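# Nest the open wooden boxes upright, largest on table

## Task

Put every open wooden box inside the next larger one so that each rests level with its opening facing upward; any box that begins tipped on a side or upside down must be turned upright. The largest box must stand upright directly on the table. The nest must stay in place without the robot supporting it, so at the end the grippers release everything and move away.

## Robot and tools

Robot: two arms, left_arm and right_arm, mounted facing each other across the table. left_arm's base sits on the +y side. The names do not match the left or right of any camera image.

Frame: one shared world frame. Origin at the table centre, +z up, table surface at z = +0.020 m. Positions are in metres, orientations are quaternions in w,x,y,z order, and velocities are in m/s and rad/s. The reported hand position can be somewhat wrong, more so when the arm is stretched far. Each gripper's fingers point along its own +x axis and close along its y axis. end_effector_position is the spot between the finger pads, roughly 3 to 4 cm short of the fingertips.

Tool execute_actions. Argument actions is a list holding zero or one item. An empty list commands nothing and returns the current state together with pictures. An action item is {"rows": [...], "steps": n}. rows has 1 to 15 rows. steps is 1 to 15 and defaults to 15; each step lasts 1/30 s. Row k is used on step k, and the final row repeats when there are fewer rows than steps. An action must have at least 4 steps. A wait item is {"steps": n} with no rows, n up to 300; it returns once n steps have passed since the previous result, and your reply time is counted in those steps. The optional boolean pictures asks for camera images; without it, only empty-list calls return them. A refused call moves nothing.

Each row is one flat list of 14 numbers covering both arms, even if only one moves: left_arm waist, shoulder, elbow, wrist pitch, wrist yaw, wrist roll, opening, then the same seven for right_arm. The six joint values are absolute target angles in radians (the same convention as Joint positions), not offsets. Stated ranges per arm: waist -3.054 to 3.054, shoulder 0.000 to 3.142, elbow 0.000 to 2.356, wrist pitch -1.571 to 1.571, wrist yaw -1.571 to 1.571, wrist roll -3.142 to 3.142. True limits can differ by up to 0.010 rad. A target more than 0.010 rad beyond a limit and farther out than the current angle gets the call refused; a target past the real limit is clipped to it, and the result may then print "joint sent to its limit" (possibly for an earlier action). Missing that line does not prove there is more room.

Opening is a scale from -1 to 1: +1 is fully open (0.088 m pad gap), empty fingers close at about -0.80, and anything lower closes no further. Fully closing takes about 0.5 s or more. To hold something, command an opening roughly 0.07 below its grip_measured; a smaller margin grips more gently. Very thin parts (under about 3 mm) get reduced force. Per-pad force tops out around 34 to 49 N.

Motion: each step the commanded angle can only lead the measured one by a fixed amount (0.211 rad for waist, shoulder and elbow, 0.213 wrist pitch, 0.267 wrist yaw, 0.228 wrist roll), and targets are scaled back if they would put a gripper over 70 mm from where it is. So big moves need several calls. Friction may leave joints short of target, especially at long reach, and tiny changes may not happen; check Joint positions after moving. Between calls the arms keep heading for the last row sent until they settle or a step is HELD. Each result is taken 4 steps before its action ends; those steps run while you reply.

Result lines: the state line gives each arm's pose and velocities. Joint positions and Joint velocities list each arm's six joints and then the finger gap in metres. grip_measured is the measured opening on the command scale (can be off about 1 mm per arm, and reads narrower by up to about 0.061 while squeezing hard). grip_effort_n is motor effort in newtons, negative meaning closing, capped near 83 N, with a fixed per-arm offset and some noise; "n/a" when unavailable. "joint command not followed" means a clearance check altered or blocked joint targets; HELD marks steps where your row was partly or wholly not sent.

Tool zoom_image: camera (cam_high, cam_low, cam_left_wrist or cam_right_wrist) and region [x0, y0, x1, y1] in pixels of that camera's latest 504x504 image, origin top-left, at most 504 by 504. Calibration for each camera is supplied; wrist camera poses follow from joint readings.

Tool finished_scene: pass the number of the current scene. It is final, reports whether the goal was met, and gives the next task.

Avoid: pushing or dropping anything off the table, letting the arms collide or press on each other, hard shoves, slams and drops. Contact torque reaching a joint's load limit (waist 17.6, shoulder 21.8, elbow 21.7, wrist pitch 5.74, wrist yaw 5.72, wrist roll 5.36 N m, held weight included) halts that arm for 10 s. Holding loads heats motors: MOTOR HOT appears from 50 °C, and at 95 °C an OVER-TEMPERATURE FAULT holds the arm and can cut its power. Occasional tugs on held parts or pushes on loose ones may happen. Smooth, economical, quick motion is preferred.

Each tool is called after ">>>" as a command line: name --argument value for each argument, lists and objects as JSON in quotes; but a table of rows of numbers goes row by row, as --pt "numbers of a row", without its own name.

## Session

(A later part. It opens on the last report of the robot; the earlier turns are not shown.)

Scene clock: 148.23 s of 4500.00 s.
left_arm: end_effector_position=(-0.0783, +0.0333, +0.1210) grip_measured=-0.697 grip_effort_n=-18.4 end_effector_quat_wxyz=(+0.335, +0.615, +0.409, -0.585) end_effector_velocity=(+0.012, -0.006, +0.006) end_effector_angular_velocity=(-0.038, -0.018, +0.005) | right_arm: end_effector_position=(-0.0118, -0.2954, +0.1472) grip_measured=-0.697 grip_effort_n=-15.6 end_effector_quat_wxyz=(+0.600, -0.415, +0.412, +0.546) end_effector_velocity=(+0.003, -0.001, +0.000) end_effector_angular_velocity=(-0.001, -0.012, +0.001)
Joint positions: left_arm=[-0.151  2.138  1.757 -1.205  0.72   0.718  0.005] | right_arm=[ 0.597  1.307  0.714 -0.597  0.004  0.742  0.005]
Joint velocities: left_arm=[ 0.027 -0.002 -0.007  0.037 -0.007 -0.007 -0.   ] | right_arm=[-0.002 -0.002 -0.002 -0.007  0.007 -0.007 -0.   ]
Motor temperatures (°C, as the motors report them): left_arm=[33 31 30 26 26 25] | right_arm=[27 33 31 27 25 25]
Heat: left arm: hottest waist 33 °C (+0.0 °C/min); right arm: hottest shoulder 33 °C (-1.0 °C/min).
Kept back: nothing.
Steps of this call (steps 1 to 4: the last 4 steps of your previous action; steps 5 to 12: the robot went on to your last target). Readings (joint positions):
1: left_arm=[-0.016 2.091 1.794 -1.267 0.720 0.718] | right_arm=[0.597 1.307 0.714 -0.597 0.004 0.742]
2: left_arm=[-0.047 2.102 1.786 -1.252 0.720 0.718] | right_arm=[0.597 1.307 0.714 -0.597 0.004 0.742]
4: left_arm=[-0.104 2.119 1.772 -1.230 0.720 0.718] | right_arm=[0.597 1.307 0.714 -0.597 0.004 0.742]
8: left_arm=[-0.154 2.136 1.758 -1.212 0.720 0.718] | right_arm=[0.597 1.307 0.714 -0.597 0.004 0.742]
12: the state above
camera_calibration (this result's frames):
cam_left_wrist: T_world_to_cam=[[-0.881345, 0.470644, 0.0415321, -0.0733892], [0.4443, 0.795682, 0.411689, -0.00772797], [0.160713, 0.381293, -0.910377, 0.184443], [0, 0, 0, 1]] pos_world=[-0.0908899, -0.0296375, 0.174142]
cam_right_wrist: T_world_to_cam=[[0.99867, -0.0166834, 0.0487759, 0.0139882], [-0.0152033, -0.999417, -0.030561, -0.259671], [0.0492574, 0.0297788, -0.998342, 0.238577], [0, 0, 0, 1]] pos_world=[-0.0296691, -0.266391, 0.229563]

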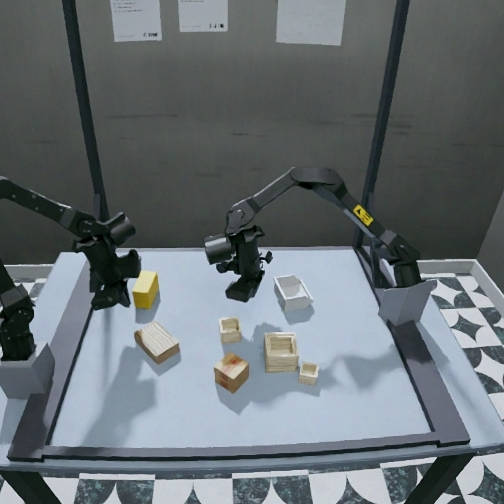

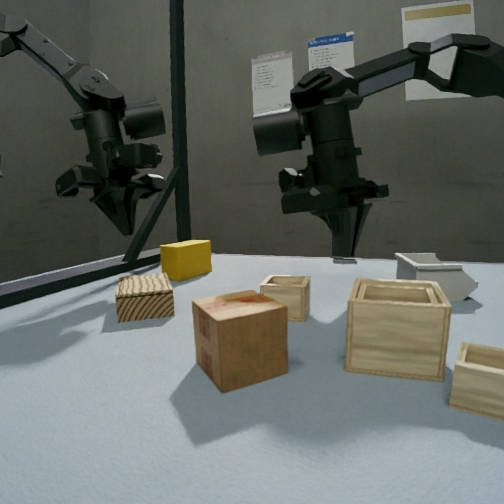

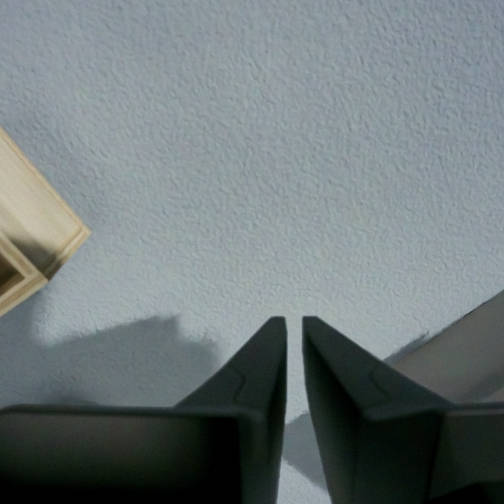

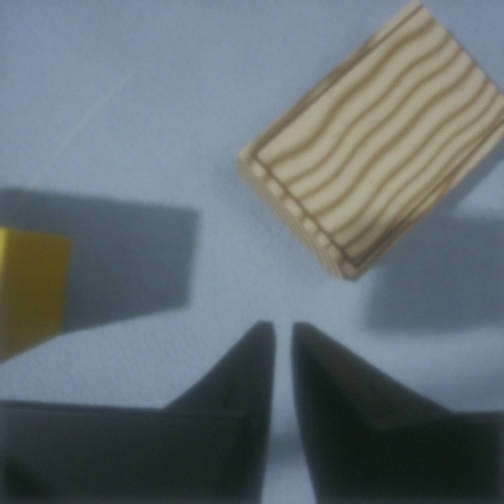

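>>> execute_actions --actions '[{"rows":[[0.3,2.1,1.6,-0.8,0.72,0.72,-0.7,0.6,1.3,0.7,-0.6,0.0,0.74,-0.7]]}]'

>>> execute_actions --actions '[{"steps":15}]' --pictures true

Scene clock: 148.97 s of 4500.00 s.
left_arm: end_effector_position=(+0.0482, +0.0184, +0.1918) grip_measured=-0.697 grip_effort_n=-18.4 end_effector_quat_wxyz=(+0.485, +0.565, +0.310, -0.591) end_effector_velocity=(+0.336, +0.029, +0.302) end_effector_angular_velocity=(-0.898, -0.420, +0.432) | right_arm: end_effector_position=(-0.0118, -0.2954, +0.1472) grip_measured=-0.697 grip_effort_n=-16.0 end_effector_quat_wxyz=(+0.600, -0.415, +0.412, +0.546) end_effector_velocity=(-0.001, -0.001, -0.001) end_effector_angular_velocity=(-0.004, +0.005, +0.011)
Joint positions: left_arm=[ 0.161  2.124  1.628 -0.881  0.723  0.718  0.005] | right_arm=[ 0.597  1.307  0.714 -0.597  0.004  0.742  0.005]
Joint velocities: left_arm=[ 0.965 -0.061 -0.129  0.535 -0.007 -0.022 -0.   ] | right_arm=[ 0.002 -0.002 -0.007  0.007 -0.007 -0.007 -0.   ]
Motor temperatures (°C, as the motors report them): left_arm=[33 31 30 26 26 25] | right_arm=[27 33 31 27 25 25]
Heat: left arm: hottest waist 33 °C (+0.0 °C/min); right arm: hottest shoulder 33 °C (-1.0 °C/min).
Steps of this call (steps 1 to 11: the robot went on to your last target; steps 12 to 22: the first 11 steps of this action). Readings (joint positions):
12: left_arm=[-0.147 2.138 1.744 -1.183 0.723 0.718] | right_arm=[0.597 1.307 0.714 -0.597 0.004 0.742]
13: left_arm=[-0.133 2.131 1.721 -1.143 0.725 0.718] | right_arm=[0.597 1.307 0.714 -0.597 0.004 0.742]
15: left_arm=[-0.077 2.127 1.684 -1.077 0.725 0.718] | right_arm=[0.597 1.307 0.714 -0.597 0.004 0.742]
19: left_arm=[0.062 2.127 1.639 -0.947 0.723 0.718] | right_arm=[0.597 1.307 0.714 -0.597 0.004 0.742]
22: the state above

Scene clock: 149.47 s of 4500.00 s.
left_arm: end_effector_position=(+0.0941, +0.0270, +0.2348) grip_measured=-0.697 grip_effort_n=-18.4 end_effector_quat_wxyz=(+0.546, +0.544, +0.273, -0.576) end_effector_velocity=(+0.000, +0.001, -0.001) end_effector_angular_velocity=(+0.004, -0.009, -0.007) | right_arm: end_effector_position=(-0.0118, -0.2954, +0.1472) grip_measured=-0.697 grip_effort_n=-16.5 end_effector_quat_wxyz=(+0.600, -0.415, +0.412, +0.546) end_effector_velocity=(-0.002, -0.001, -0.002) end_effector_angular_velocity=(-0.013, +0.011, +0.023)
Joint positions: left_arm=[ 0.295  2.114  1.607 -0.803  0.72   0.718  0.005] | right_arm=[ 0.597  1.307  0.714 -0.597  0.004  0.742  0.005]
Joint velocities: left_arm=[-0.002 -0.002 -0.007  0.007 -0.007  0.007  0.   ] | right_arm=[-0.002  0.002 -0.002  0.007 -0.022 -0.022 -0.   ]
Motor temperatures (°C, as the motors report them): left_arm=[33 31 30 26 26 25] | right_arm=[27 33 31 27 25 25]
Heat: left arm: hottest waist 33 °C (+0.0 °C/min); right arm: hottest shoulder 33 °C (-1.0 °C/min).
Kept back: nothing.
Steps of this call (steps 1 to 4: the last 4 steps of your previous action; steps 5 to 15: the robot went on to your last target). Readings (joint positions):
1: left_arm=[0.193 2.122 1.624 -0.863 0.723 0.718] | right_arm=[0.597 1.307 0.714 -0.597 0.004 0.742]
2: left_arm=[0.223 2.121 1.619 -0.848 0.722 0.718] | right_arm=[0.597 1.307 0.714 -0.597 0.004 0.742]
4: left_arm=[0.270 2.119 1.614 -0.828 0.721 0.718] | right_arm=[0.597 1.307 0.714 -0.597 0.004 0.742]
8: left_arm=[0.299 2.115 1.609 -0.811 0.720 0.718] | right_arm=[0.597 1.307 0.714 -0.597 0.004 0.742]
15: the state above
camera_calibration (this result's frames):
cam_left_wrist: T_world_to_cam=[[-0.908965, 0.274316, -0.313901, 0.168156], [0.267241, 0.961349, 0.0662655, -0.0329108], [0.319946, -0.0236544, -0.94714, 0.267379], [0, 0, 0, 1]] pos_world=[0.0760959, -0.00816448, 0.308211]
cam_right_wrist: T_world_to_cam=[[0.99867, -0.0166834, 0.0487759, 0.0139882], [-0.0152033, -0.999417, -0.030561, -0.259671], [0.0492574, 0.0297788, -0.998342, 0.238577], [0, 0, 0, 1]] pos_world=[-0.0296691, -0.266391, 0.229563]

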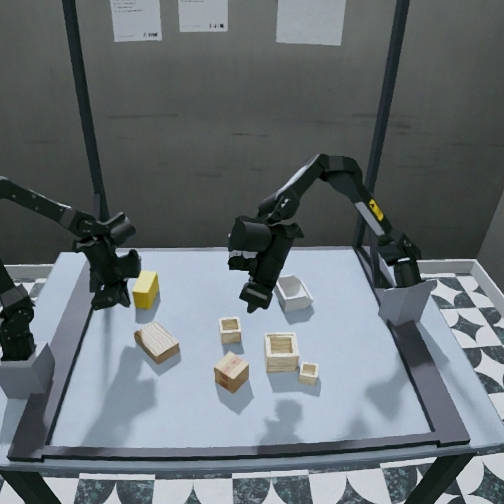

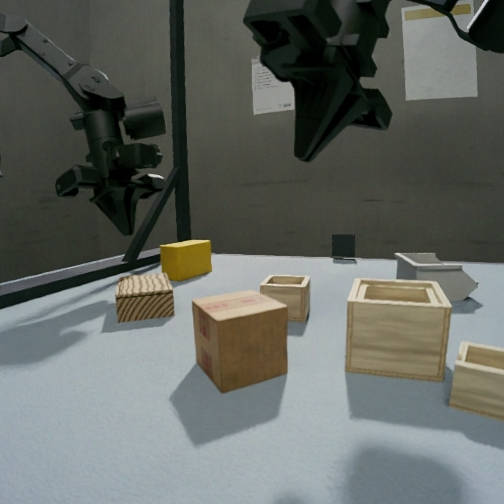

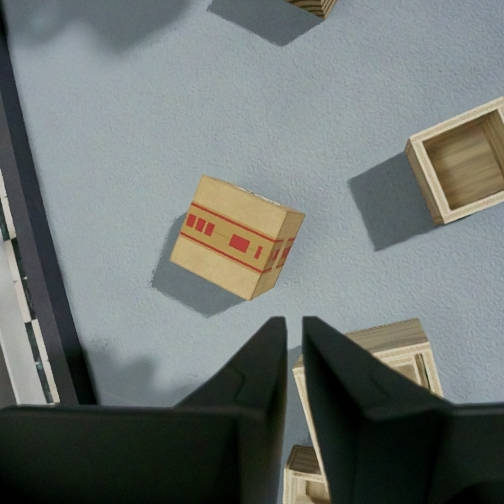

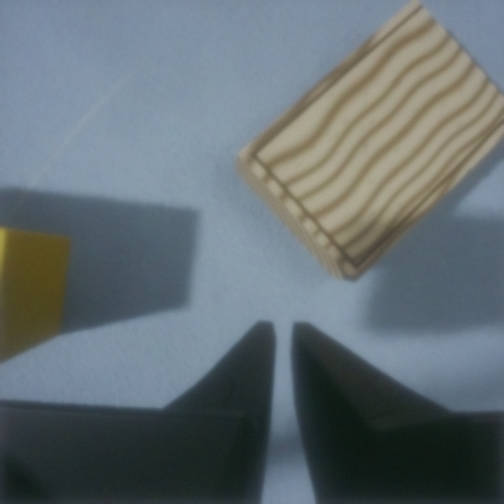

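>>> execute_actions --actions '[{"rows":[[0.12,2.15,1.62,-0.8,0.5,0.72,-0.7,0.6,1.3,0.7,-0.6,0.0,0.74,-0.7]]}]'

>>> execute_actions --actions '[{"steps":12}]' --pictures true

Scene clock: 150.13 s of 4500.00 s.
left_arm: end_effector_position=(+0.0692, +0.0165, +0.1749) grip_measured=-0.697 grip_effort_n=-18.4 end_effector_quat_wxyz=(+0.489, +0.638, +0.273, -0.528) end_effector_velocity=(+0.037, +0.013, +0.021) end_effector_angular_velocity=(+0.015, -0.166, +0.085) | right_arm: end_effector_position=(-0.0118, -0.2954, +0.1472) grip_measured=-0.697 grip_effort_n=-15.6 end_effector_quat_wxyz=(+0.600, -0.415, +0.412, +0.546) end_effector_velocity=(+0.001, -0.002, -0.000) end_effector_angular_velocity=(-0.010, -0.001, +0.004)
Joint positions: left_arm=[ 0.108  2.139  1.61  -0.8    0.518  0.718  0.005] | right_arm=[ 0.597  1.307  0.714 -0.597  0.004  0.742  0.005]
Joint velocities: left_arm=[ 0.046 -0.002  0.002 -0.007 -0.168 -0.007  0.   ] | right_arm=[-0.002 -0.002 -0.002 -0.007 -0.007 -0.007 -0.   ]
Motor temperatures (°C, as the motors report them): left_arm=[34 31 30 26 26 25] | right_arm=[27 33 31 27 25 25]
Heat: left arm: hottest waist 34 °C (+1.0 °C/min); right arm: hottest shoulder 33 °C (-1.0 °C/min).
Steps of this call (steps 1 to 9: the robot went on to your last target; steps 10 to 20: the first 11 steps of this action). Readings (joint positions):
10: left_arm=[0.291 2.114 1.606 -0.802 0.698 0.718] | right_arm=[0.597 1.307 0.714 -0.597 0.004 0.742]
11: left_arm=[0.273 2.115 1.607 -0.800 0.642 0.718] | right_arm=[0.597 1.307 0.714 -0.597 0.004 0.742]
13: left_arm=[0.216 2.120 1.610 -0.800 0.585 0.718] | right_arm=[0.597 1.307 0.714 -0.597 0.004 0.742]
17: left_arm=[0.119 2.135 1.610 -0.800 0.536 0.718] | right_arm=[0.597 1.307 0.714 -0.597 0.004 0.742]
20: the state above

Scene clock: 150.53 s of 4500.00 s.
left_arm: end_effector_position=(+0.0747, +0.0179, +0.1793) grip_measured=-0.697 grip_effort_n=-18.4 end_effector_quat_wxyz=(+0.496, +0.640, +0.272, -0.521) end_effector_velocity=(-0.000, +0.003, -0.002) end_effector_angular_velocity=(+0.005, +0.002, +0.029) | right_arm: end_effector_position=(-0.0118, -0.2954, +0.1472) grip_measured=-0.697 grip_effort_n=-16.0 end_effector_quat_wxyz=(+0.600, -0.415, +0.412, +0.546) end_effector_velocity=(+0.003, -0.001, +0.000) end_effector_angular_velocity=(-0.001, -0.012, +0.001)
Joint positions: left_arm=[ 0.12   2.139  1.612 -0.8    0.505  0.718  0.005] | right_arm=[ 0.597  1.307  0.714 -0.597  0.004  0.742  0.005]
Joint velocities: left_arm=[-0.002 -0.002 -0.007 -0.007 -0.007 -0.022  0.   ] | right_arm=[-0.002 -0.002 -0.002 -0.007  0.007 -0.007 -0.   ]
Motor temperatures (°C, as the motors report them): left_arm=[34 31 30 26 26 25] | right_arm=[27 33 31 27 25 25]
Heat: left arm: hottest waist 34 °C (+1.0 °C/min); right arm: hottest shoulder 33 °C (-1.0 °C/min).
Kept back: nothing.
Steps of this call (steps 1 to 4: the last 4 steps of your previous action; steps 5 to 12: the robot went on to your last target). Readings (joint positions):
1: left_arm=[0.110 2.139 1.610 -0.800 0.514 0.718] | right_arm=[0.597 1.307 0.714 -0.597 0.004 0.742]
2: left_arm=[0.114 2.139 1.611 -0.800 0.511 0.718] | right_arm=[0.597 1.307 0.714 -0.597 0.004 0.742]
4: left_arm=[0.118 2.139 1.612 -0.800 0.508 0.718] | right_arm=[0.597 1.307 0.714 -0.597 0.004 0.742]
8: left_arm=[0.120 2.139 1.612 -0.800 0.505 0.718] | right_arm=[0.597 1.307 0.714 -0.597 0.004 0.742]
12: the state above
camera_calibration (this result's frames):
cam_left_wrist: T_world_to_cam=[[-0.841898, 0.384211, -0.378931, 0.140252], [0.289562, 0.914185, 0.283584, -0.055041], [0.455369, 0.129025, -0.880904, 0.196055], [0, 0, 0, 1]] pos_world=[0.0447383, -0.0288646, 0.24146]
cam_right_wrist: T_world_to_cam=[[0.99867, -0.0166834, 0.0487759, 0.0139882], [-0.0152033, -0.999417, -0.030561, -0.259671], [0.0492574, 0.0297788, -0.998342, 0.238577], [0, 0, 0, 1]] pos_world=[-0.0296691, -0.266391, 0.229563]

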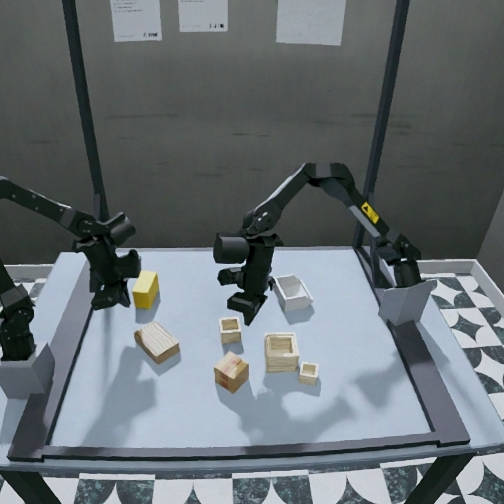

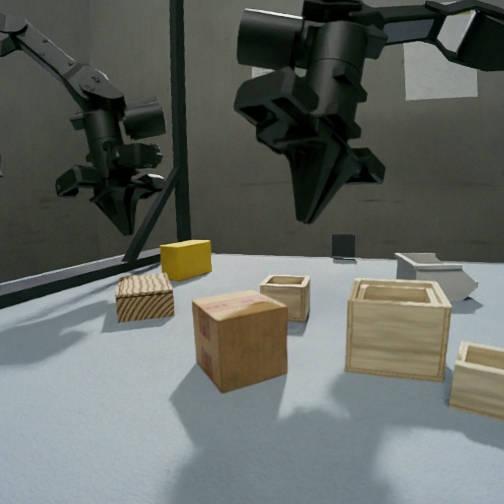

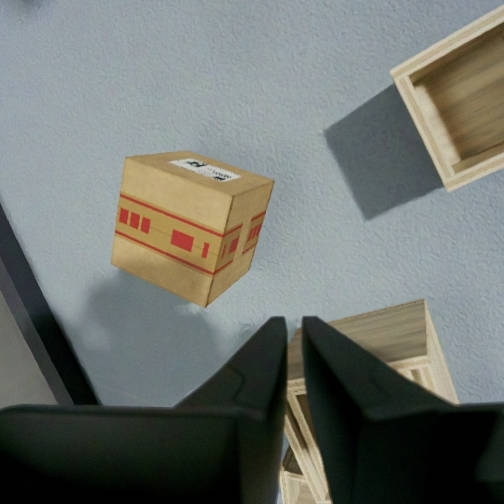

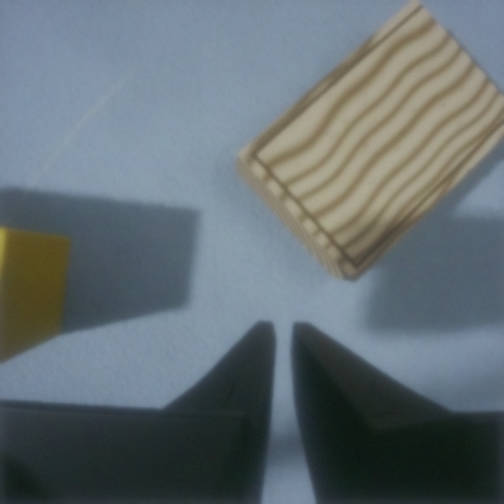

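>>> execute_actions --actions '[{"rows":[[0.14,2.22,1.6,-0.65,0.72,0.72,-0.7,0.6,1.3,0.7,-0.6,0.0,0.74,-0.7]]}]'

>>> execute_actions --actions '[{"steps":10}]' --pictures true

Scene clock: 151.17 s of 4500.00 s.
left_arm: end_effector_position=(+0.0768, -0.0015, +0.1611) grip_measured=-0.697 grip_effort_n=-18.4 end_effector_quat_wxyz=(+0.481, +0.583, +0.257, -0.603) end_effector_velocity=(-0.009, -0.014, +0.005) end_effector_angular_velocity=(-0.070, +0.063, -0.061) | right_arm: end_effector_position=(-0.0118, -0.2954, +0.1472) grip_measured=-0.697 grip_effort_n=-16.0 end_effector_quat_wxyz=(+0.600, -0.415, +0.412, +0.546) end_effector_velocity=(+0.001, -0.002, -0.000) end_effector_angular_velocity=(-0.011, -0.006, +0.018)
Joint positions: left_arm=[ 0.134  2.21   1.604 -0.661  0.703  0.718  0.005] | right_arm=[ 0.597  1.307  0.714 -0.597  0.004  0.742  0.005]
Joint velocities: left_arm=[ 0.007 -0.002 -0.002  0.066  0.095 -0.007 -0.   ] | right_arm=[-0.002 -0.002 -0.002 -0.007 -0.007 -0.022 -0.   ]
Motor temperatures (°C, as the motors report them): left_arm=[34 31 30 26 26 25] | right_arm=[27 33 31 27 25 25]
Heat: left arm: hottest waist 34 °C (+1.0 °C/min); right arm: hottest shoulder 33 °C (+0.0 °C/min).
Steps of this call (steps 1 to 8: the robot went on to your last target; steps 9 to 19: the first 11 steps of this action). Readings (joint positions):
9: left_arm=[0.121 2.144 1.611 -0.790 0.523 0.718] | right_arm=[0.597 1.307 0.714 -0.597 0.004 0.742]
10: left_arm=[0.123 2.154 1.611 -0.753 0.574 0.718] | right_arm=[0.597 1.307 0.714 -0.597 0.004 0.742]
12: left_arm=[0.127 2.175 1.612 -0.704 0.634 0.718] | right_arm=[0.597 1.307 0.714 -0.597 0.004 0.742]
16: left_arm=[0.132 2.206 1.605 -0.672 0.687 0.718] | right_arm=[0.597 1.307 0.714 -0.597 0.004 0.742]
19: the state above

Scene clock: 151.50 s of 4500.00 s.
left_arm: end_effector_position=(+0.0757, -0.0033, +0.1616) grip_measured=-0.697 grip_effort_n=-18.4 end_effector_quat_wxyz=(+0.480, +0.579, +0.253, -0.608) end_effector_velocity=(-0.001, +0.002, -0.000) end_effector_angular_velocity=(+0.007, -0.001, +0.012) | right_arm: end_effector_position=(-0.0118, -0.2954, +0.1472) grip_measured=-0.697 grip_effort_n=-15.6 end_effector_quat_wxyz=(+0.600, -0.415, +0.412, +0.546) end_effector_velocity=(-0.004, +0.002, +0.000) end_effector_angular_velocity=(+0.012, +0.021, +0.002)
Joint positions: left_arm=[ 0.135  2.21   1.604 -0.652  0.716  0.718  0.005] | right_arm=[ 0.597  1.307  0.714 -0.597  0.004  0.742  0.005]
Joint velocities: left_arm=[-0.002 -0.007 -0.007 -0.007 -0.007 -0.007 -0.   ] | right_arm=[ 0.002 -0.002 -0.002  0.022 -0.007  0.007 -0.   ]
Motor temperatures (°C, as the motors report them): left_arm=[34 31 30 26 26 25] | right_arm=[27 33 31 27 25 25]
Heat: left arm: hottest waist 34 °C (+1.0 °C/min); right arm: hottest shoulder 33 °C (+0.0 °C/min).
Kept back: nothing.
Steps of this call (steps 1 to 4: the last 4 steps of your previous action; steps 5 to 10: the robot went on to your last target). Readings (joint positions):
1: left_arm=[0.134 2.210 1.604 -0.658 0.707 0.718] | right_arm=[0.597 1.307 0.714 -0.597 0.004 0.742]
2: left_arm=[0.134 2.210 1.604 -0.656 0.709 0.718] | right_arm=[0.597 1.307 0.714 -0.597 0.004 0.742]
4: left_arm=[0.135 2.210 1.604 -0.654 0.712 0.718] | right_arm=[0.597 1.307 0.714 -0.597 0.004 0.742]
8: left_arm=[0.135 2.210 1.604 -0.653 0.714 0.718] | right_arm=[0.597 1.307 0.714 -0.597 0.004 0.742]
10: the state above
camera_calibration (this result's frames):
cam_left_wrist: T_world_to_cam=[[-0.858288, 0.429734, -0.280482, 0.128042], [0.410002, 0.902945, 0.128801, -0.0150806], [0.30861, -0.00444965, -0.951178, 0.204762], [0, 0, 0, 1]] pos_world=[0.0528887, -0.0404962, 0.232621]
cam_right_wrist: T_world_to_cam=[[0.99867, -0.0166834, 0.0487759, 0.0139882], [-0.0152033, -0.999417, -0.030561, -0.259671], [0.0492574, 0.0297788, -0.998342, 0.238577], [0, 0, 0, 1]] pos_world=[-0.0296691, -0.266391, 0.229563]

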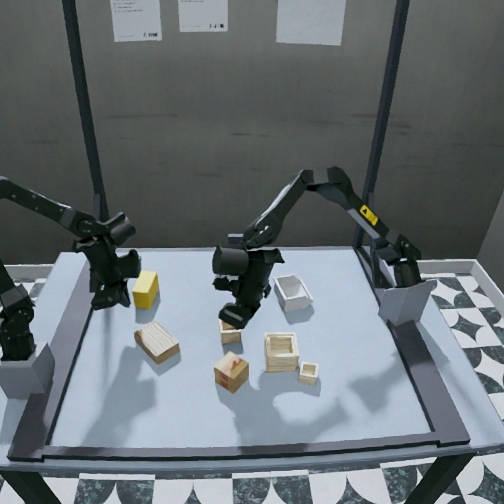

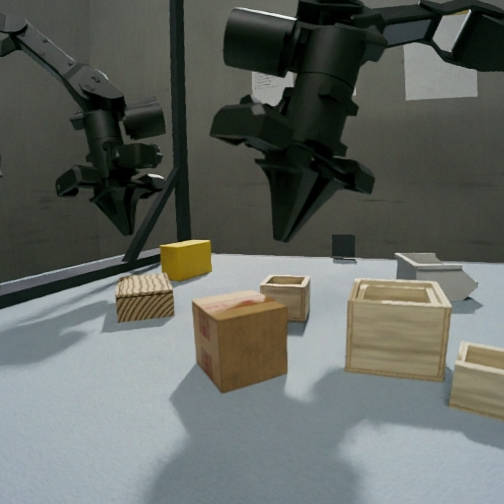

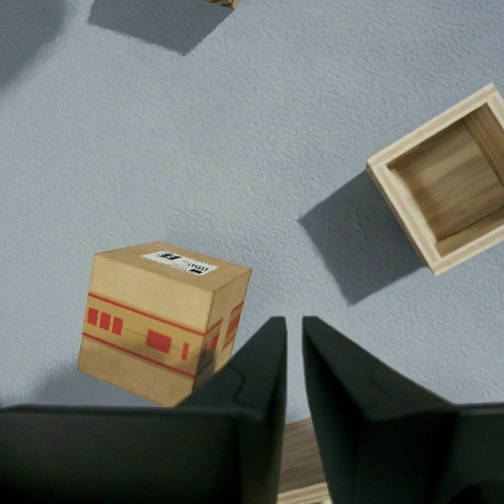

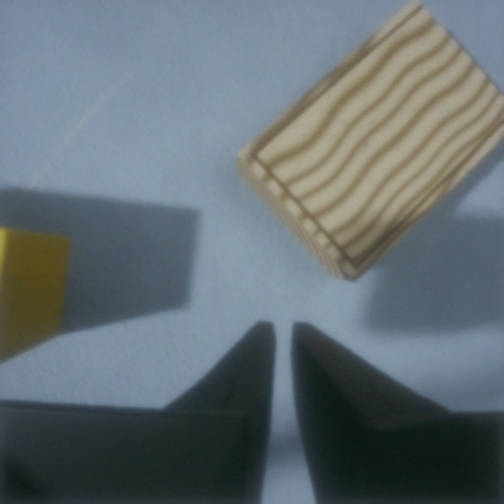

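>>> execute_actions --actions '[{"rows":[[-0.04,2.21,1.6,-0.6,0.72,0.3,-0.7,0.6,1.3,0.7,-0.6,0.0,0.74,-0.7]]}]'

>>> execute_actions --actions '[{"steps":10}]' --pictures true

Scene clock: 152.13 s of 4500.00 s.
left_arm: end_effector_position=(+0.0082, -0.0207, +0.1033) grip_measured=-0.697 grip_effort_n=-18.4 end_effector_quat_wxyz=(+0.501, +0.525, +0.353, -0.591) end_effector_velocity=(+0.008, -0.003, +0.000) end_effector_angular_velocity=(-0.036, +0.035, +0.327) | right_arm: end_effector_position=(-0.0118, -0.2954, +0.1472) grip_measured=-0.697 grip_effort_n=-15.1 end_effector_quat_wxyz=(+0.600, -0.415, +0.412, +0.546) end_effector_velocity=(+0.003, -0.003, -0.003) end_effector_angular_velocity=(-0.018, -0.007, +0.002)
Joint positions: left_arm=[-0.055  2.21   1.603 -0.606  0.72   0.345  0.005] | right_arm=[ 0.597  1.307  0.714 -0.597  0.004  0.742  0.005]
Joint velocities: left_arm=[ 0.002  0.002 -0.007  0.037 -0.037 -0.344  0.   ] | right_arm=[-0.002  0.002 -0.007 -0.007 -0.007 -0.007 -0.   ]
Motor temperatures (°C, as the motors report them): left_arm=[34 31 30 26 26 25] | right_arm=[27 33 31 27 25 25]
Heat: left arm: hottest waist 34 °C (+1.0 °C/min); right arm: hottest shoulder 33 °C (+0.0 °C/min).
Steps of this call (steps 1 to 8: the robot went on to your last target; steps 9 to 19: the first 11 steps of this action). Readings (joint positions):
9: left_arm=[0.131 2.210 1.604 -0.648 0.716 0.697] | right_arm=[0.597 1.307 0.714 -0.597 0.004 0.742]
10: left_arm=[0.119 2.210 1.603 -0.638 0.716 0.652] | right_arm=[0.597 1.307 0.714 -0.597 0.004 0.742]
12: left_arm=[0.069 2.210 1.603 -0.622 0.716 0.560] | right_arm=[0.597 1.307 0.714 -0.597 0.004 0.742]
16: left_arm=[-0.035 2.210 1.603 -0.610 0.720 0.397] | right_arm=[0.597 1.307 0.714 -0.597 0.004 0.742]
19: the state above

Scene clock: 152.47 s of 4500.00 s.
left_arm: end_effector_position=(+0.0139, -0.0212, +0.1083) grip_measured=-0.697 grip_effort_n=-18.4 end_effector_quat_wxyz=(+0.518, +0.511, +0.362, -0.583) end_effector_velocity=(-0.000, +0.002, -0.001) end_effector_angular_velocity=(+0.007, -0.003, +0.012) | right_arm: end_effector_position=(-0.0118, -0.2954, +0.1472) grip_measured=-0.697 grip_effort_n=-15.6 end_effector_quat_wxyz=(+0.600, -0.415, +0.412, +0.546) end_effector_velocity=(+0.006, -0.004, -0.002) end_effector_angular_velocity=(-0.014, -0.015, -0.031)
Joint positions: left_arm=[-0.04   2.21   1.603 -0.602  0.72   0.306  0.005] | right_arm=[ 0.597  1.307  0.714 -0.597  0.004  0.742  0.005]
Joint velocities: left_arm=[-0.002 -0.002 -0.002 -0.007 -0.007 -0.007 -0.   ] | right_arm=[-0.002 -0.002 -0.007 -0.022  0.007  0.022 -0.   ]
Motor temperatures (°C, as the motors report them): left_arm=[34 31 30 26 26 25] | right_arm=[27 33 31 27 25 25]
Heat: left arm: hottest waist 34 °C (+1.0 °C/min); right arm: hottest shoulder 33 °C (+0.0 °C/min).
Kept back: nothing.
Steps of this call (steps 1 to 4: the last 4 steps of your previous action; steps 5 to 10: the robot went on to your last target). Readings (joint positions):
1: left_arm=[-0.054 2.210 1.603 -0.604 0.720 0.335] | right_arm=[0.597 1.307 0.714 -0.597 0.004 0.742]
2: left_arm=[-0.051 2.210 1.603 -0.603 0.720 0.327] | right_arm=[0.597 1.307 0.714 -0.597 0.004 0.742]
4: left_arm=[-0.044 2.210 1.603 -0.603 0.720 0.317] | right_arm=[0.597 1.307 0.714 -0.597 0.004 0.742]
8: left_arm=[-0.040 2.210 1.603 -0.602 0.720 0.308] | right_arm=[0.597 1.307 0.714 -0.597 0.004 0.742]
10: the state above
camera_calibration (this result's frames):
cam_left_wrist: T_world_to_cam=[[-0.964035, 0.224559, -0.142157, 0.049857], [0.208545, 0.970725, 0.119168, 0.0385565], [0.164756, 0.0852361, -0.982645, 0.180328], [0, 0, 0, 1]] pos_world=[0.010313, -0.0639941, 0.179691]
cam_right_wrist: T_world_to_cam=[[0.99867, -0.0166834, 0.0487759, 0.0139882], [-0.0152033, -0.999417, -0.030561, -0.259671], [0.0492574, 0.0297788, -0.998342, 0.238577], [0, 0, 0, 1]] pos_world=[-0.0296691, -0.266391, 0.229563]

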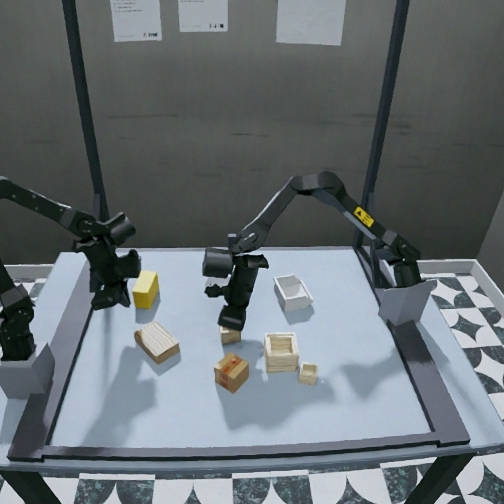

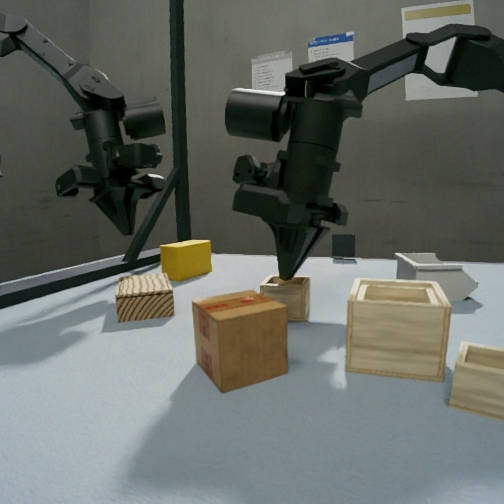

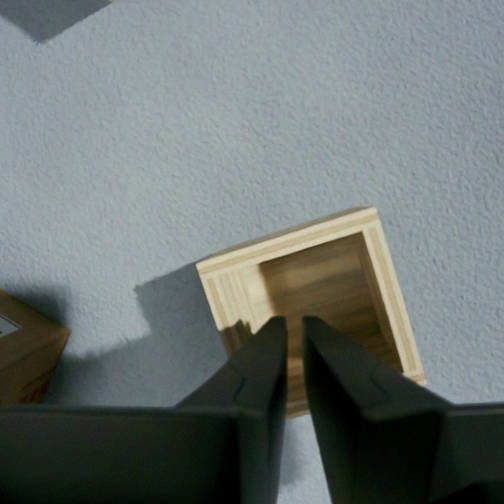

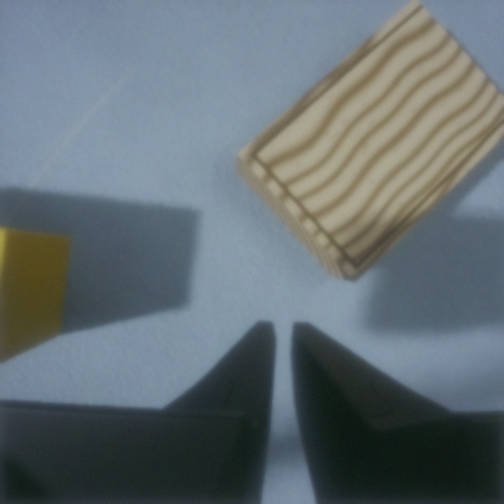

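>>> execute_actions --actions '[{"rows":[[-0.04,2.21,1.6,-0.58,0.72,0.05,-0.7,0.6,1.3,0.7,-0.6,0.0,0.74,-0.7]]}]'

>>> execute_actions --actions '[{"rows":[[-0.08,2.26,1.6,-0.58,0.72,0.05,-0.7,0.6,1.3,0.7,-0.6,0.0,0.74,-0.7]]}]' --pictures true

Scene clock: 153.03 s of 4500.00 s.
left_arm: end_effector_position=(+0.0140, -0.0245, +0.1090) grip_measured=-0.697 grip_effort_n=-18.4 end_effector_quat_wxyz=(+0.575, +0.446, +0.421, -0.541) end_effector_velocity=(-0.004, +0.001, +0.001) end_effector_angular_velocity=(-0.006, +0.043, +0.133) | right_arm: end_effector_position=(-0.0118, -0.2954, +0.1472) grip_measured=-0.697 grip_effort_n=-15.1 end_effector_quat_wxyz=(+0.600, -0.415, +0.412, +0.546) end_effector_velocity=(+0.005, -0.003, -0.002) end_effector_angular_velocity=(-0.015, -0.019, -0.017)
Joint positions: left_arm=[-0.041  2.21   1.603 -0.583  0.72   0.068  0.005] | right_arm=[ 0.597  1.307  0.714 -0.597  0.004  0.742  0.005]
Joint velocities: left_arm=[-0.002 -0.007 -0.002 -0.007  0.007 -0.139  0.   ] | right_arm=[-0.002  0.002 -0.002 -0.022  0.007  0.007 -0.   ]
Motor temperatures (°C, as the motors report them): left_arm=[34 31 30 26 26 25] | right_arm=[27 33 31 27 25 25]
Heat: left arm: hottest waist 34 °C (+1.0 °C/min); right arm: hottest shoulder 33 °C (+0.0 °C/min).
Steps of this call (steps 1 to 6: the robot went on to your last target; steps 7 to 17: the first 11 steps of this action). Readings (joint positions):
7: left_arm=[-0.041 2.210 1.603 -0.600 0.720 0.277] | right_arm=[0.597 1.307 0.714 -0.597 0.004 0.742]
8: left_arm=[-0.041 2.210 1.603 -0.595 0.720 0.224] | right_arm=[0.597 1.307 0.714 -0.597 0.004 0.742]
10: left_arm=[-0.041 2.210 1.603 -0.590 0.720 0.151] | right_arm=[0.597 1.307 0.714 -0.597 0.004 0.742]
14: left_arm=[-0.041 2.210 1.603 -0.584 0.720 0.086] | right_arm=[0.597 1.307 0.714 -0.597 0.004 0.742]
17: the state above

Scene clock: 153.53 s of 4500.00 s.
left_arm: end_effector_position=(+0.0084, -0.0191, +0.0827) grip_measured=-0.697 grip_effort_n=-18.4 end_effector_quat_wxyz=(+0.561, +0.454, +0.441, -0.533) end_effector_velocity=(+0.003, +0.005, -0.001) end_effector_angular_velocity=(+0.017, +0.002, +0.043) | right_arm: end_effector_position=(-0.0118, -0.2954, +0.1472) grip_measured=-0.697 grip_effort_n=-15.1 end_effector_quat_wxyz=(+0.600, -0.415, +0.412, +0.546) end_effector_velocity=(+0.002, -0.002, -0.002) end_effector_angular_velocity=(-0.015, -0.009, +0.017)
Joint positions: left_arm=[-0.083  2.248  1.603 -0.58   0.72   0.054  0.005] | right_arm=[ 0.597  1.307  0.714 -0.597  0.004  0.742  0.005]
Joint velocities: left_arm=[ 0.002  0.002 -0.002 -0.022 -0.007 -0.022 -0.   ] | right_arm=[-0.002  0.002 -0.002 -0.007 -0.007 -0.022  0.   ]
Motor temperatures (°C, as the motors report them): left_arm=[34 31 30 26 26 25] | right_arm=[27 33 31 27 25 25]
Heat: left arm: hottest waist 34 °C (+1.0 °C/min); right arm: hottest shoulder 33 °C (+0.0 °C/min).
Steps of this call (steps 1 to 4: the last 4 steps of your previous action; steps 5 to 15: the first 11 steps of this action). Readings (joint positions):
5: left_arm=[-0.041 2.212 1.603 -0.582 0.720 0.057] | right_arm=[0.597 1.307 0.714 -0.597 0.004 0.742]
6: left_arm=[-0.045 2.216 1.603 -0.580 0.720 0.056] | right_arm=[0.597 1.307 0.714 -0.597 0.004 0.742]
8: left_arm=[-0.057 2.225 1.603 -0.579 0.720 0.055] | right_arm=[0.597 1.307 0.714 -0.597 0.004 0.742]
12: left_arm=[-0.081 2.246 1.603 -0.580 0.720 0.054] | right_arm=[0.597 1.307 0.714 -0.597 0.004 0.742]
15: the state above
camera_calibration (this result's frames):
cam_left_wrist: T_world_to_cam=[[-0.997338, 0.00622922, -0.0726542, 0.0307696], [-0.00380319, 0.990545, 0.137134, 0.0413748], [0.0728215, 0.137046, -0.987884, 0.158165], [0, 0, 0, 1]] pos_world=[0.0193272, -0.0628511, 0.15281]
cam_right_wrist: T_world_to_cam=[[0.99867, -0.0166834, 0.0487759, 0.0139882], [-0.0152033, -0.999417, -0.030561, -0.259671], [0.0492574, 0.0297788, -0.998342, 0.238577], [0, 0, 0, 1]] pos_world=[-0.0296691, -0.266391, 0.229563]

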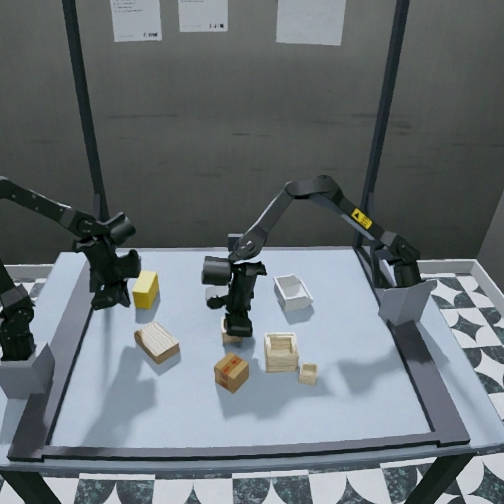

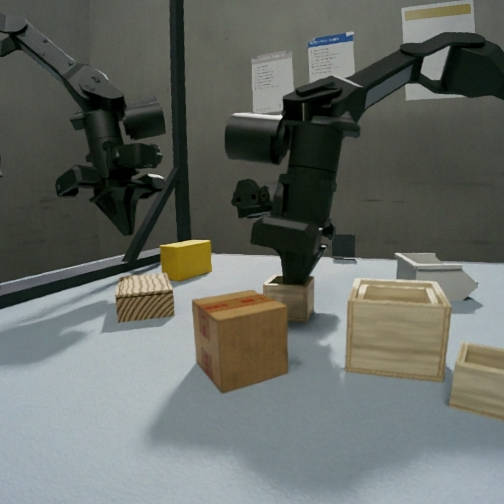

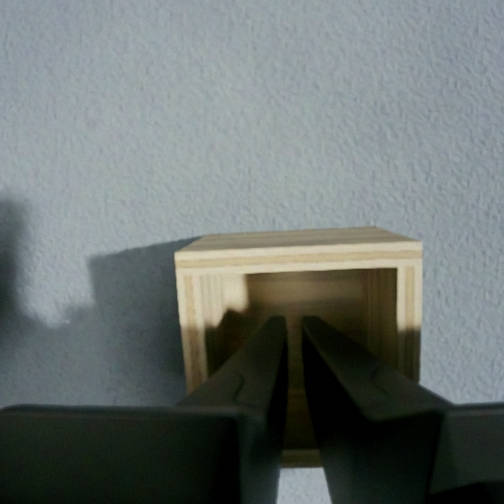

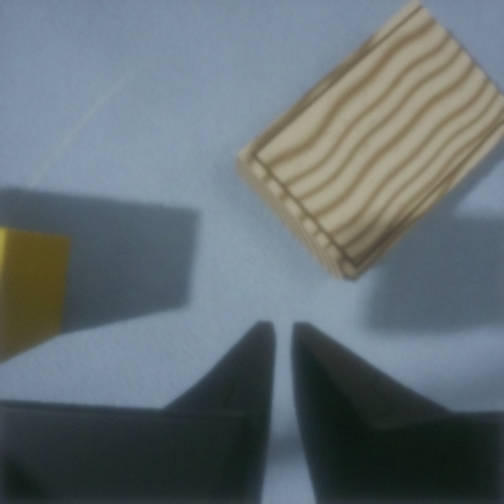

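>>> execute_actions --actions '[{"rows":[[-0.08,2.26,1.6,-0.58,0.72,0.05,0.2,0.6,1.3,0.7,-0.6,0.0,0.74,-0.7]]}]'

>>> execute_actions --actions '[{"rows":[[0.1,2.15,1.6,-0.75,0.72,0.2,0.2,0.6,1.3,0.7,-0.6,0.0,0.74,-0.7]]}]' --pictures true

Scene clock: 154.03 s of 4500.00 s.
left_arm: end_effector_position=(+0.0086, -0.0190, +0.0825) grip_measured=-0.335 grip_effort_n=83.0 end_effector_quat_wxyz=(+0.561, +0.454, +0.442, -0.533) end_effector_velocity=(+0.005, -0.001, -0.001) end_effector_angular_velocity=(-0.002, -0.035, +0.008) | right_arm: end_effector_position=(-0.0118, -0.2954, +0.1472) grip_measured=-0.697 grip_effort_n=-15.6 end_effector_quat_wxyz=(+0.600, -0.415, +0.412, +0.546) end_effector_velocity=(+0.000, -0.001, -0.001) end_effector_angular_velocity=(-0.003, +0.005, +0.007)
Joint positions: left_arm=[-0.083  2.249  1.603 -0.58   0.72   0.053  0.023] | right_arm=[ 0.597  1.307  0.714 -0.597  0.004  0.742  0.005]
Joint velocities: left_arm=[-0.002  0.002  0.002  0.007 -0.037 -0.007 -0.   ] | right_arm=[-0.002 -0.002 -0.007  0.007 -0.007 -0.007 -0.   ]
Motor temperatures (°C, as the motors report them): left_arm=[34 31 30 26 26 25] | right_arm=[27 33 31 27 25 25]
Heat: left arm: hottest waist 34 °C (+1.0 °C/min); right arm: hottest shoulder 33 °C (+0.0 °C/min).
Steps of this call (steps 1 to 4: the last 4 steps of your previous action; steps 5 to 15: the first 11 steps of this action). Readings (joint positions):
5: left_arm=[-0.083 2.248 1.603 -0.580 0.720 0.053] | right_arm=[0.597 1.307 0.714 -0.597 0.004 0.742]
6: left_arm=[-0.083 2.249 1.603 -0.580 0.720 0.053] | right_arm=[0.597 1.307 0.714 -0.597 0.004 0.742]
8: left_arm=[-0.083 2.249 1.603 -0.580 0.720 0.053] | right_arm=[0.597 1.307 0.714 -0.597 0.004 0.742]
12: left_arm=[-0.083 2.249 1.603 -0.580 0.720 0.053] | right_arm=[0.597 1.307 0.714 -0.597 0.004 0.742]
15: the state above

Scene clock: 154.53 s of 4500.00 s.
left_arm: end_effector_position=(+0.0504, +0.0028, +0.1626) grip_measured=-0.335 grip_effort_n=83.0 end_effector_quat_wxyz=(+0.601, +0.438, +0.425, -0.516) end_effector_velocity=(-0.020, +0.006, +0.033) end_effector_angular_velocity=(-0.003, -0.027, -0.044) | right_arm: end_effector_position=(-0.0118, -0.2954, +0.1472) grip_measured=-0.697 grip_effort_n=-15.6 end_effector_quat_wxyz=(+0.600, -0.415, +0.412, +0.546) end_effector_velocity=(+0.004, -0.004, -0.002) end_effector_angular_velocity=(-0.025, -0.013, -0.001)
Joint positions: left_arm=[ 0.107  2.165  1.599 -0.735  0.721  0.186  0.023] | right_arm=[ 0.597  1.307  0.714 -0.597  0.004  0.742  0.005]
Joint velocities: left_arm=[ 0.022 -0.095 -0.002 -0.095 -0.007  0.066 -0.   ] | right_arm=[-0.002  0.002 -0.002 -0.022 -0.007 -0.007 -0.   ]
Motor temperatures (°C, as the motors report them): left_arm=[34 31 30 26 26 25] | right_arm=[27 33 31 27 25 25]
Heat: left arm: hottest waist 34 °C (+1.0 °C/min); right arm: hottest shoulder 33 °C (+0.0 °C/min).
Steps of this call (steps 1 to 4: the last 4 steps of your previous action; steps 5 to 15: the first 11 steps of this action). Readings (joint positions):
5: left_arm=[-0.081 2.247 1.603 -0.589 0.721 0.064] | right_arm=[0.597 1.307 0.714 -0.597 0.004 0.742]
6: left_arm=[-0.069 2.241 1.603 -0.622 0.722 0.088] | right_arm=[0.597 1.307 0.714 -0.597 0.004 0.742]
8: left_arm=[-0.024 2.224 1.599 -0.671 0.722 0.126] | right_arm=[0.597 1.307 0.714 -0.597 0.004 0.742]
12: left_arm=[0.081 2.184 1.599 -0.720 0.721 0.173] | right_arm=[0.597 1.307 0.714 -0.597 0.004 0.742]
15: the state above
camera_calibration (this result's frames):
cam_left_wrist: T_world_to_cam=[[-0.990374, -0.0615223, -0.123997, 0.0865037], [-0.0715955, 0.994341, 0.0784863, 0.021844], [0.118467, 0.0866084, -0.989174, 0.229092], [0, 0, 0, 1]] pos_world=[0.0600951, -0.0362398, 0.235624]
cam_right_wrist: T_world_to_cam=[[0.99867, -0.0166834, 0.0487759, 0.0139882], [-0.0152033, -0.999417, -0.030561, -0.259671], [0.0492574, 0.0297788, -0.998342, 0.238577], [0, 0, 0, 1]] pos_world=[-0.0296691, -0.266391, 0.229563]

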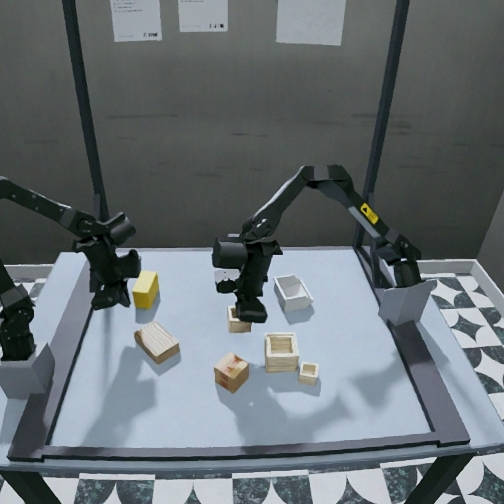

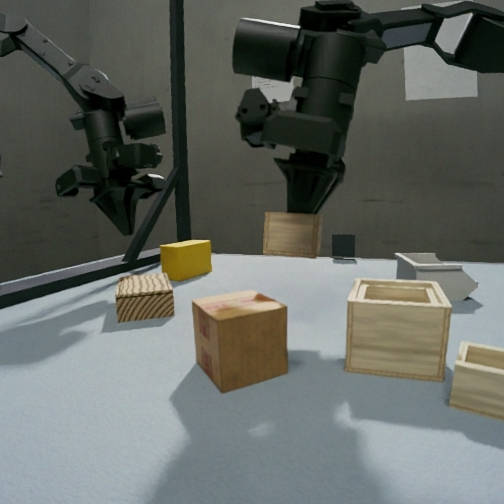

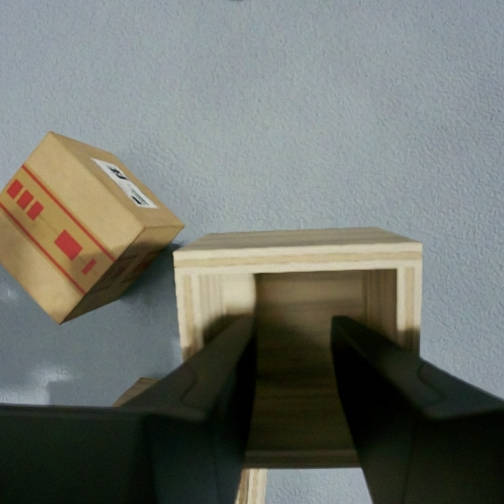

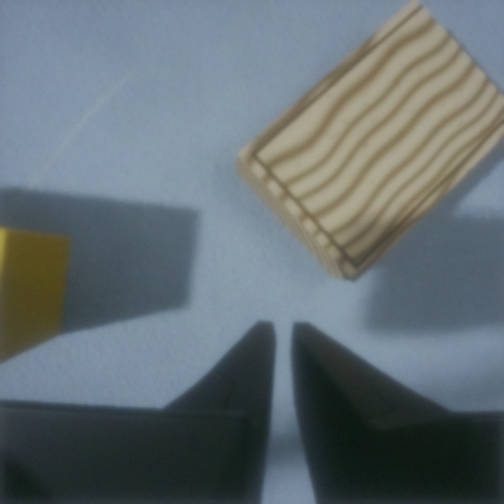

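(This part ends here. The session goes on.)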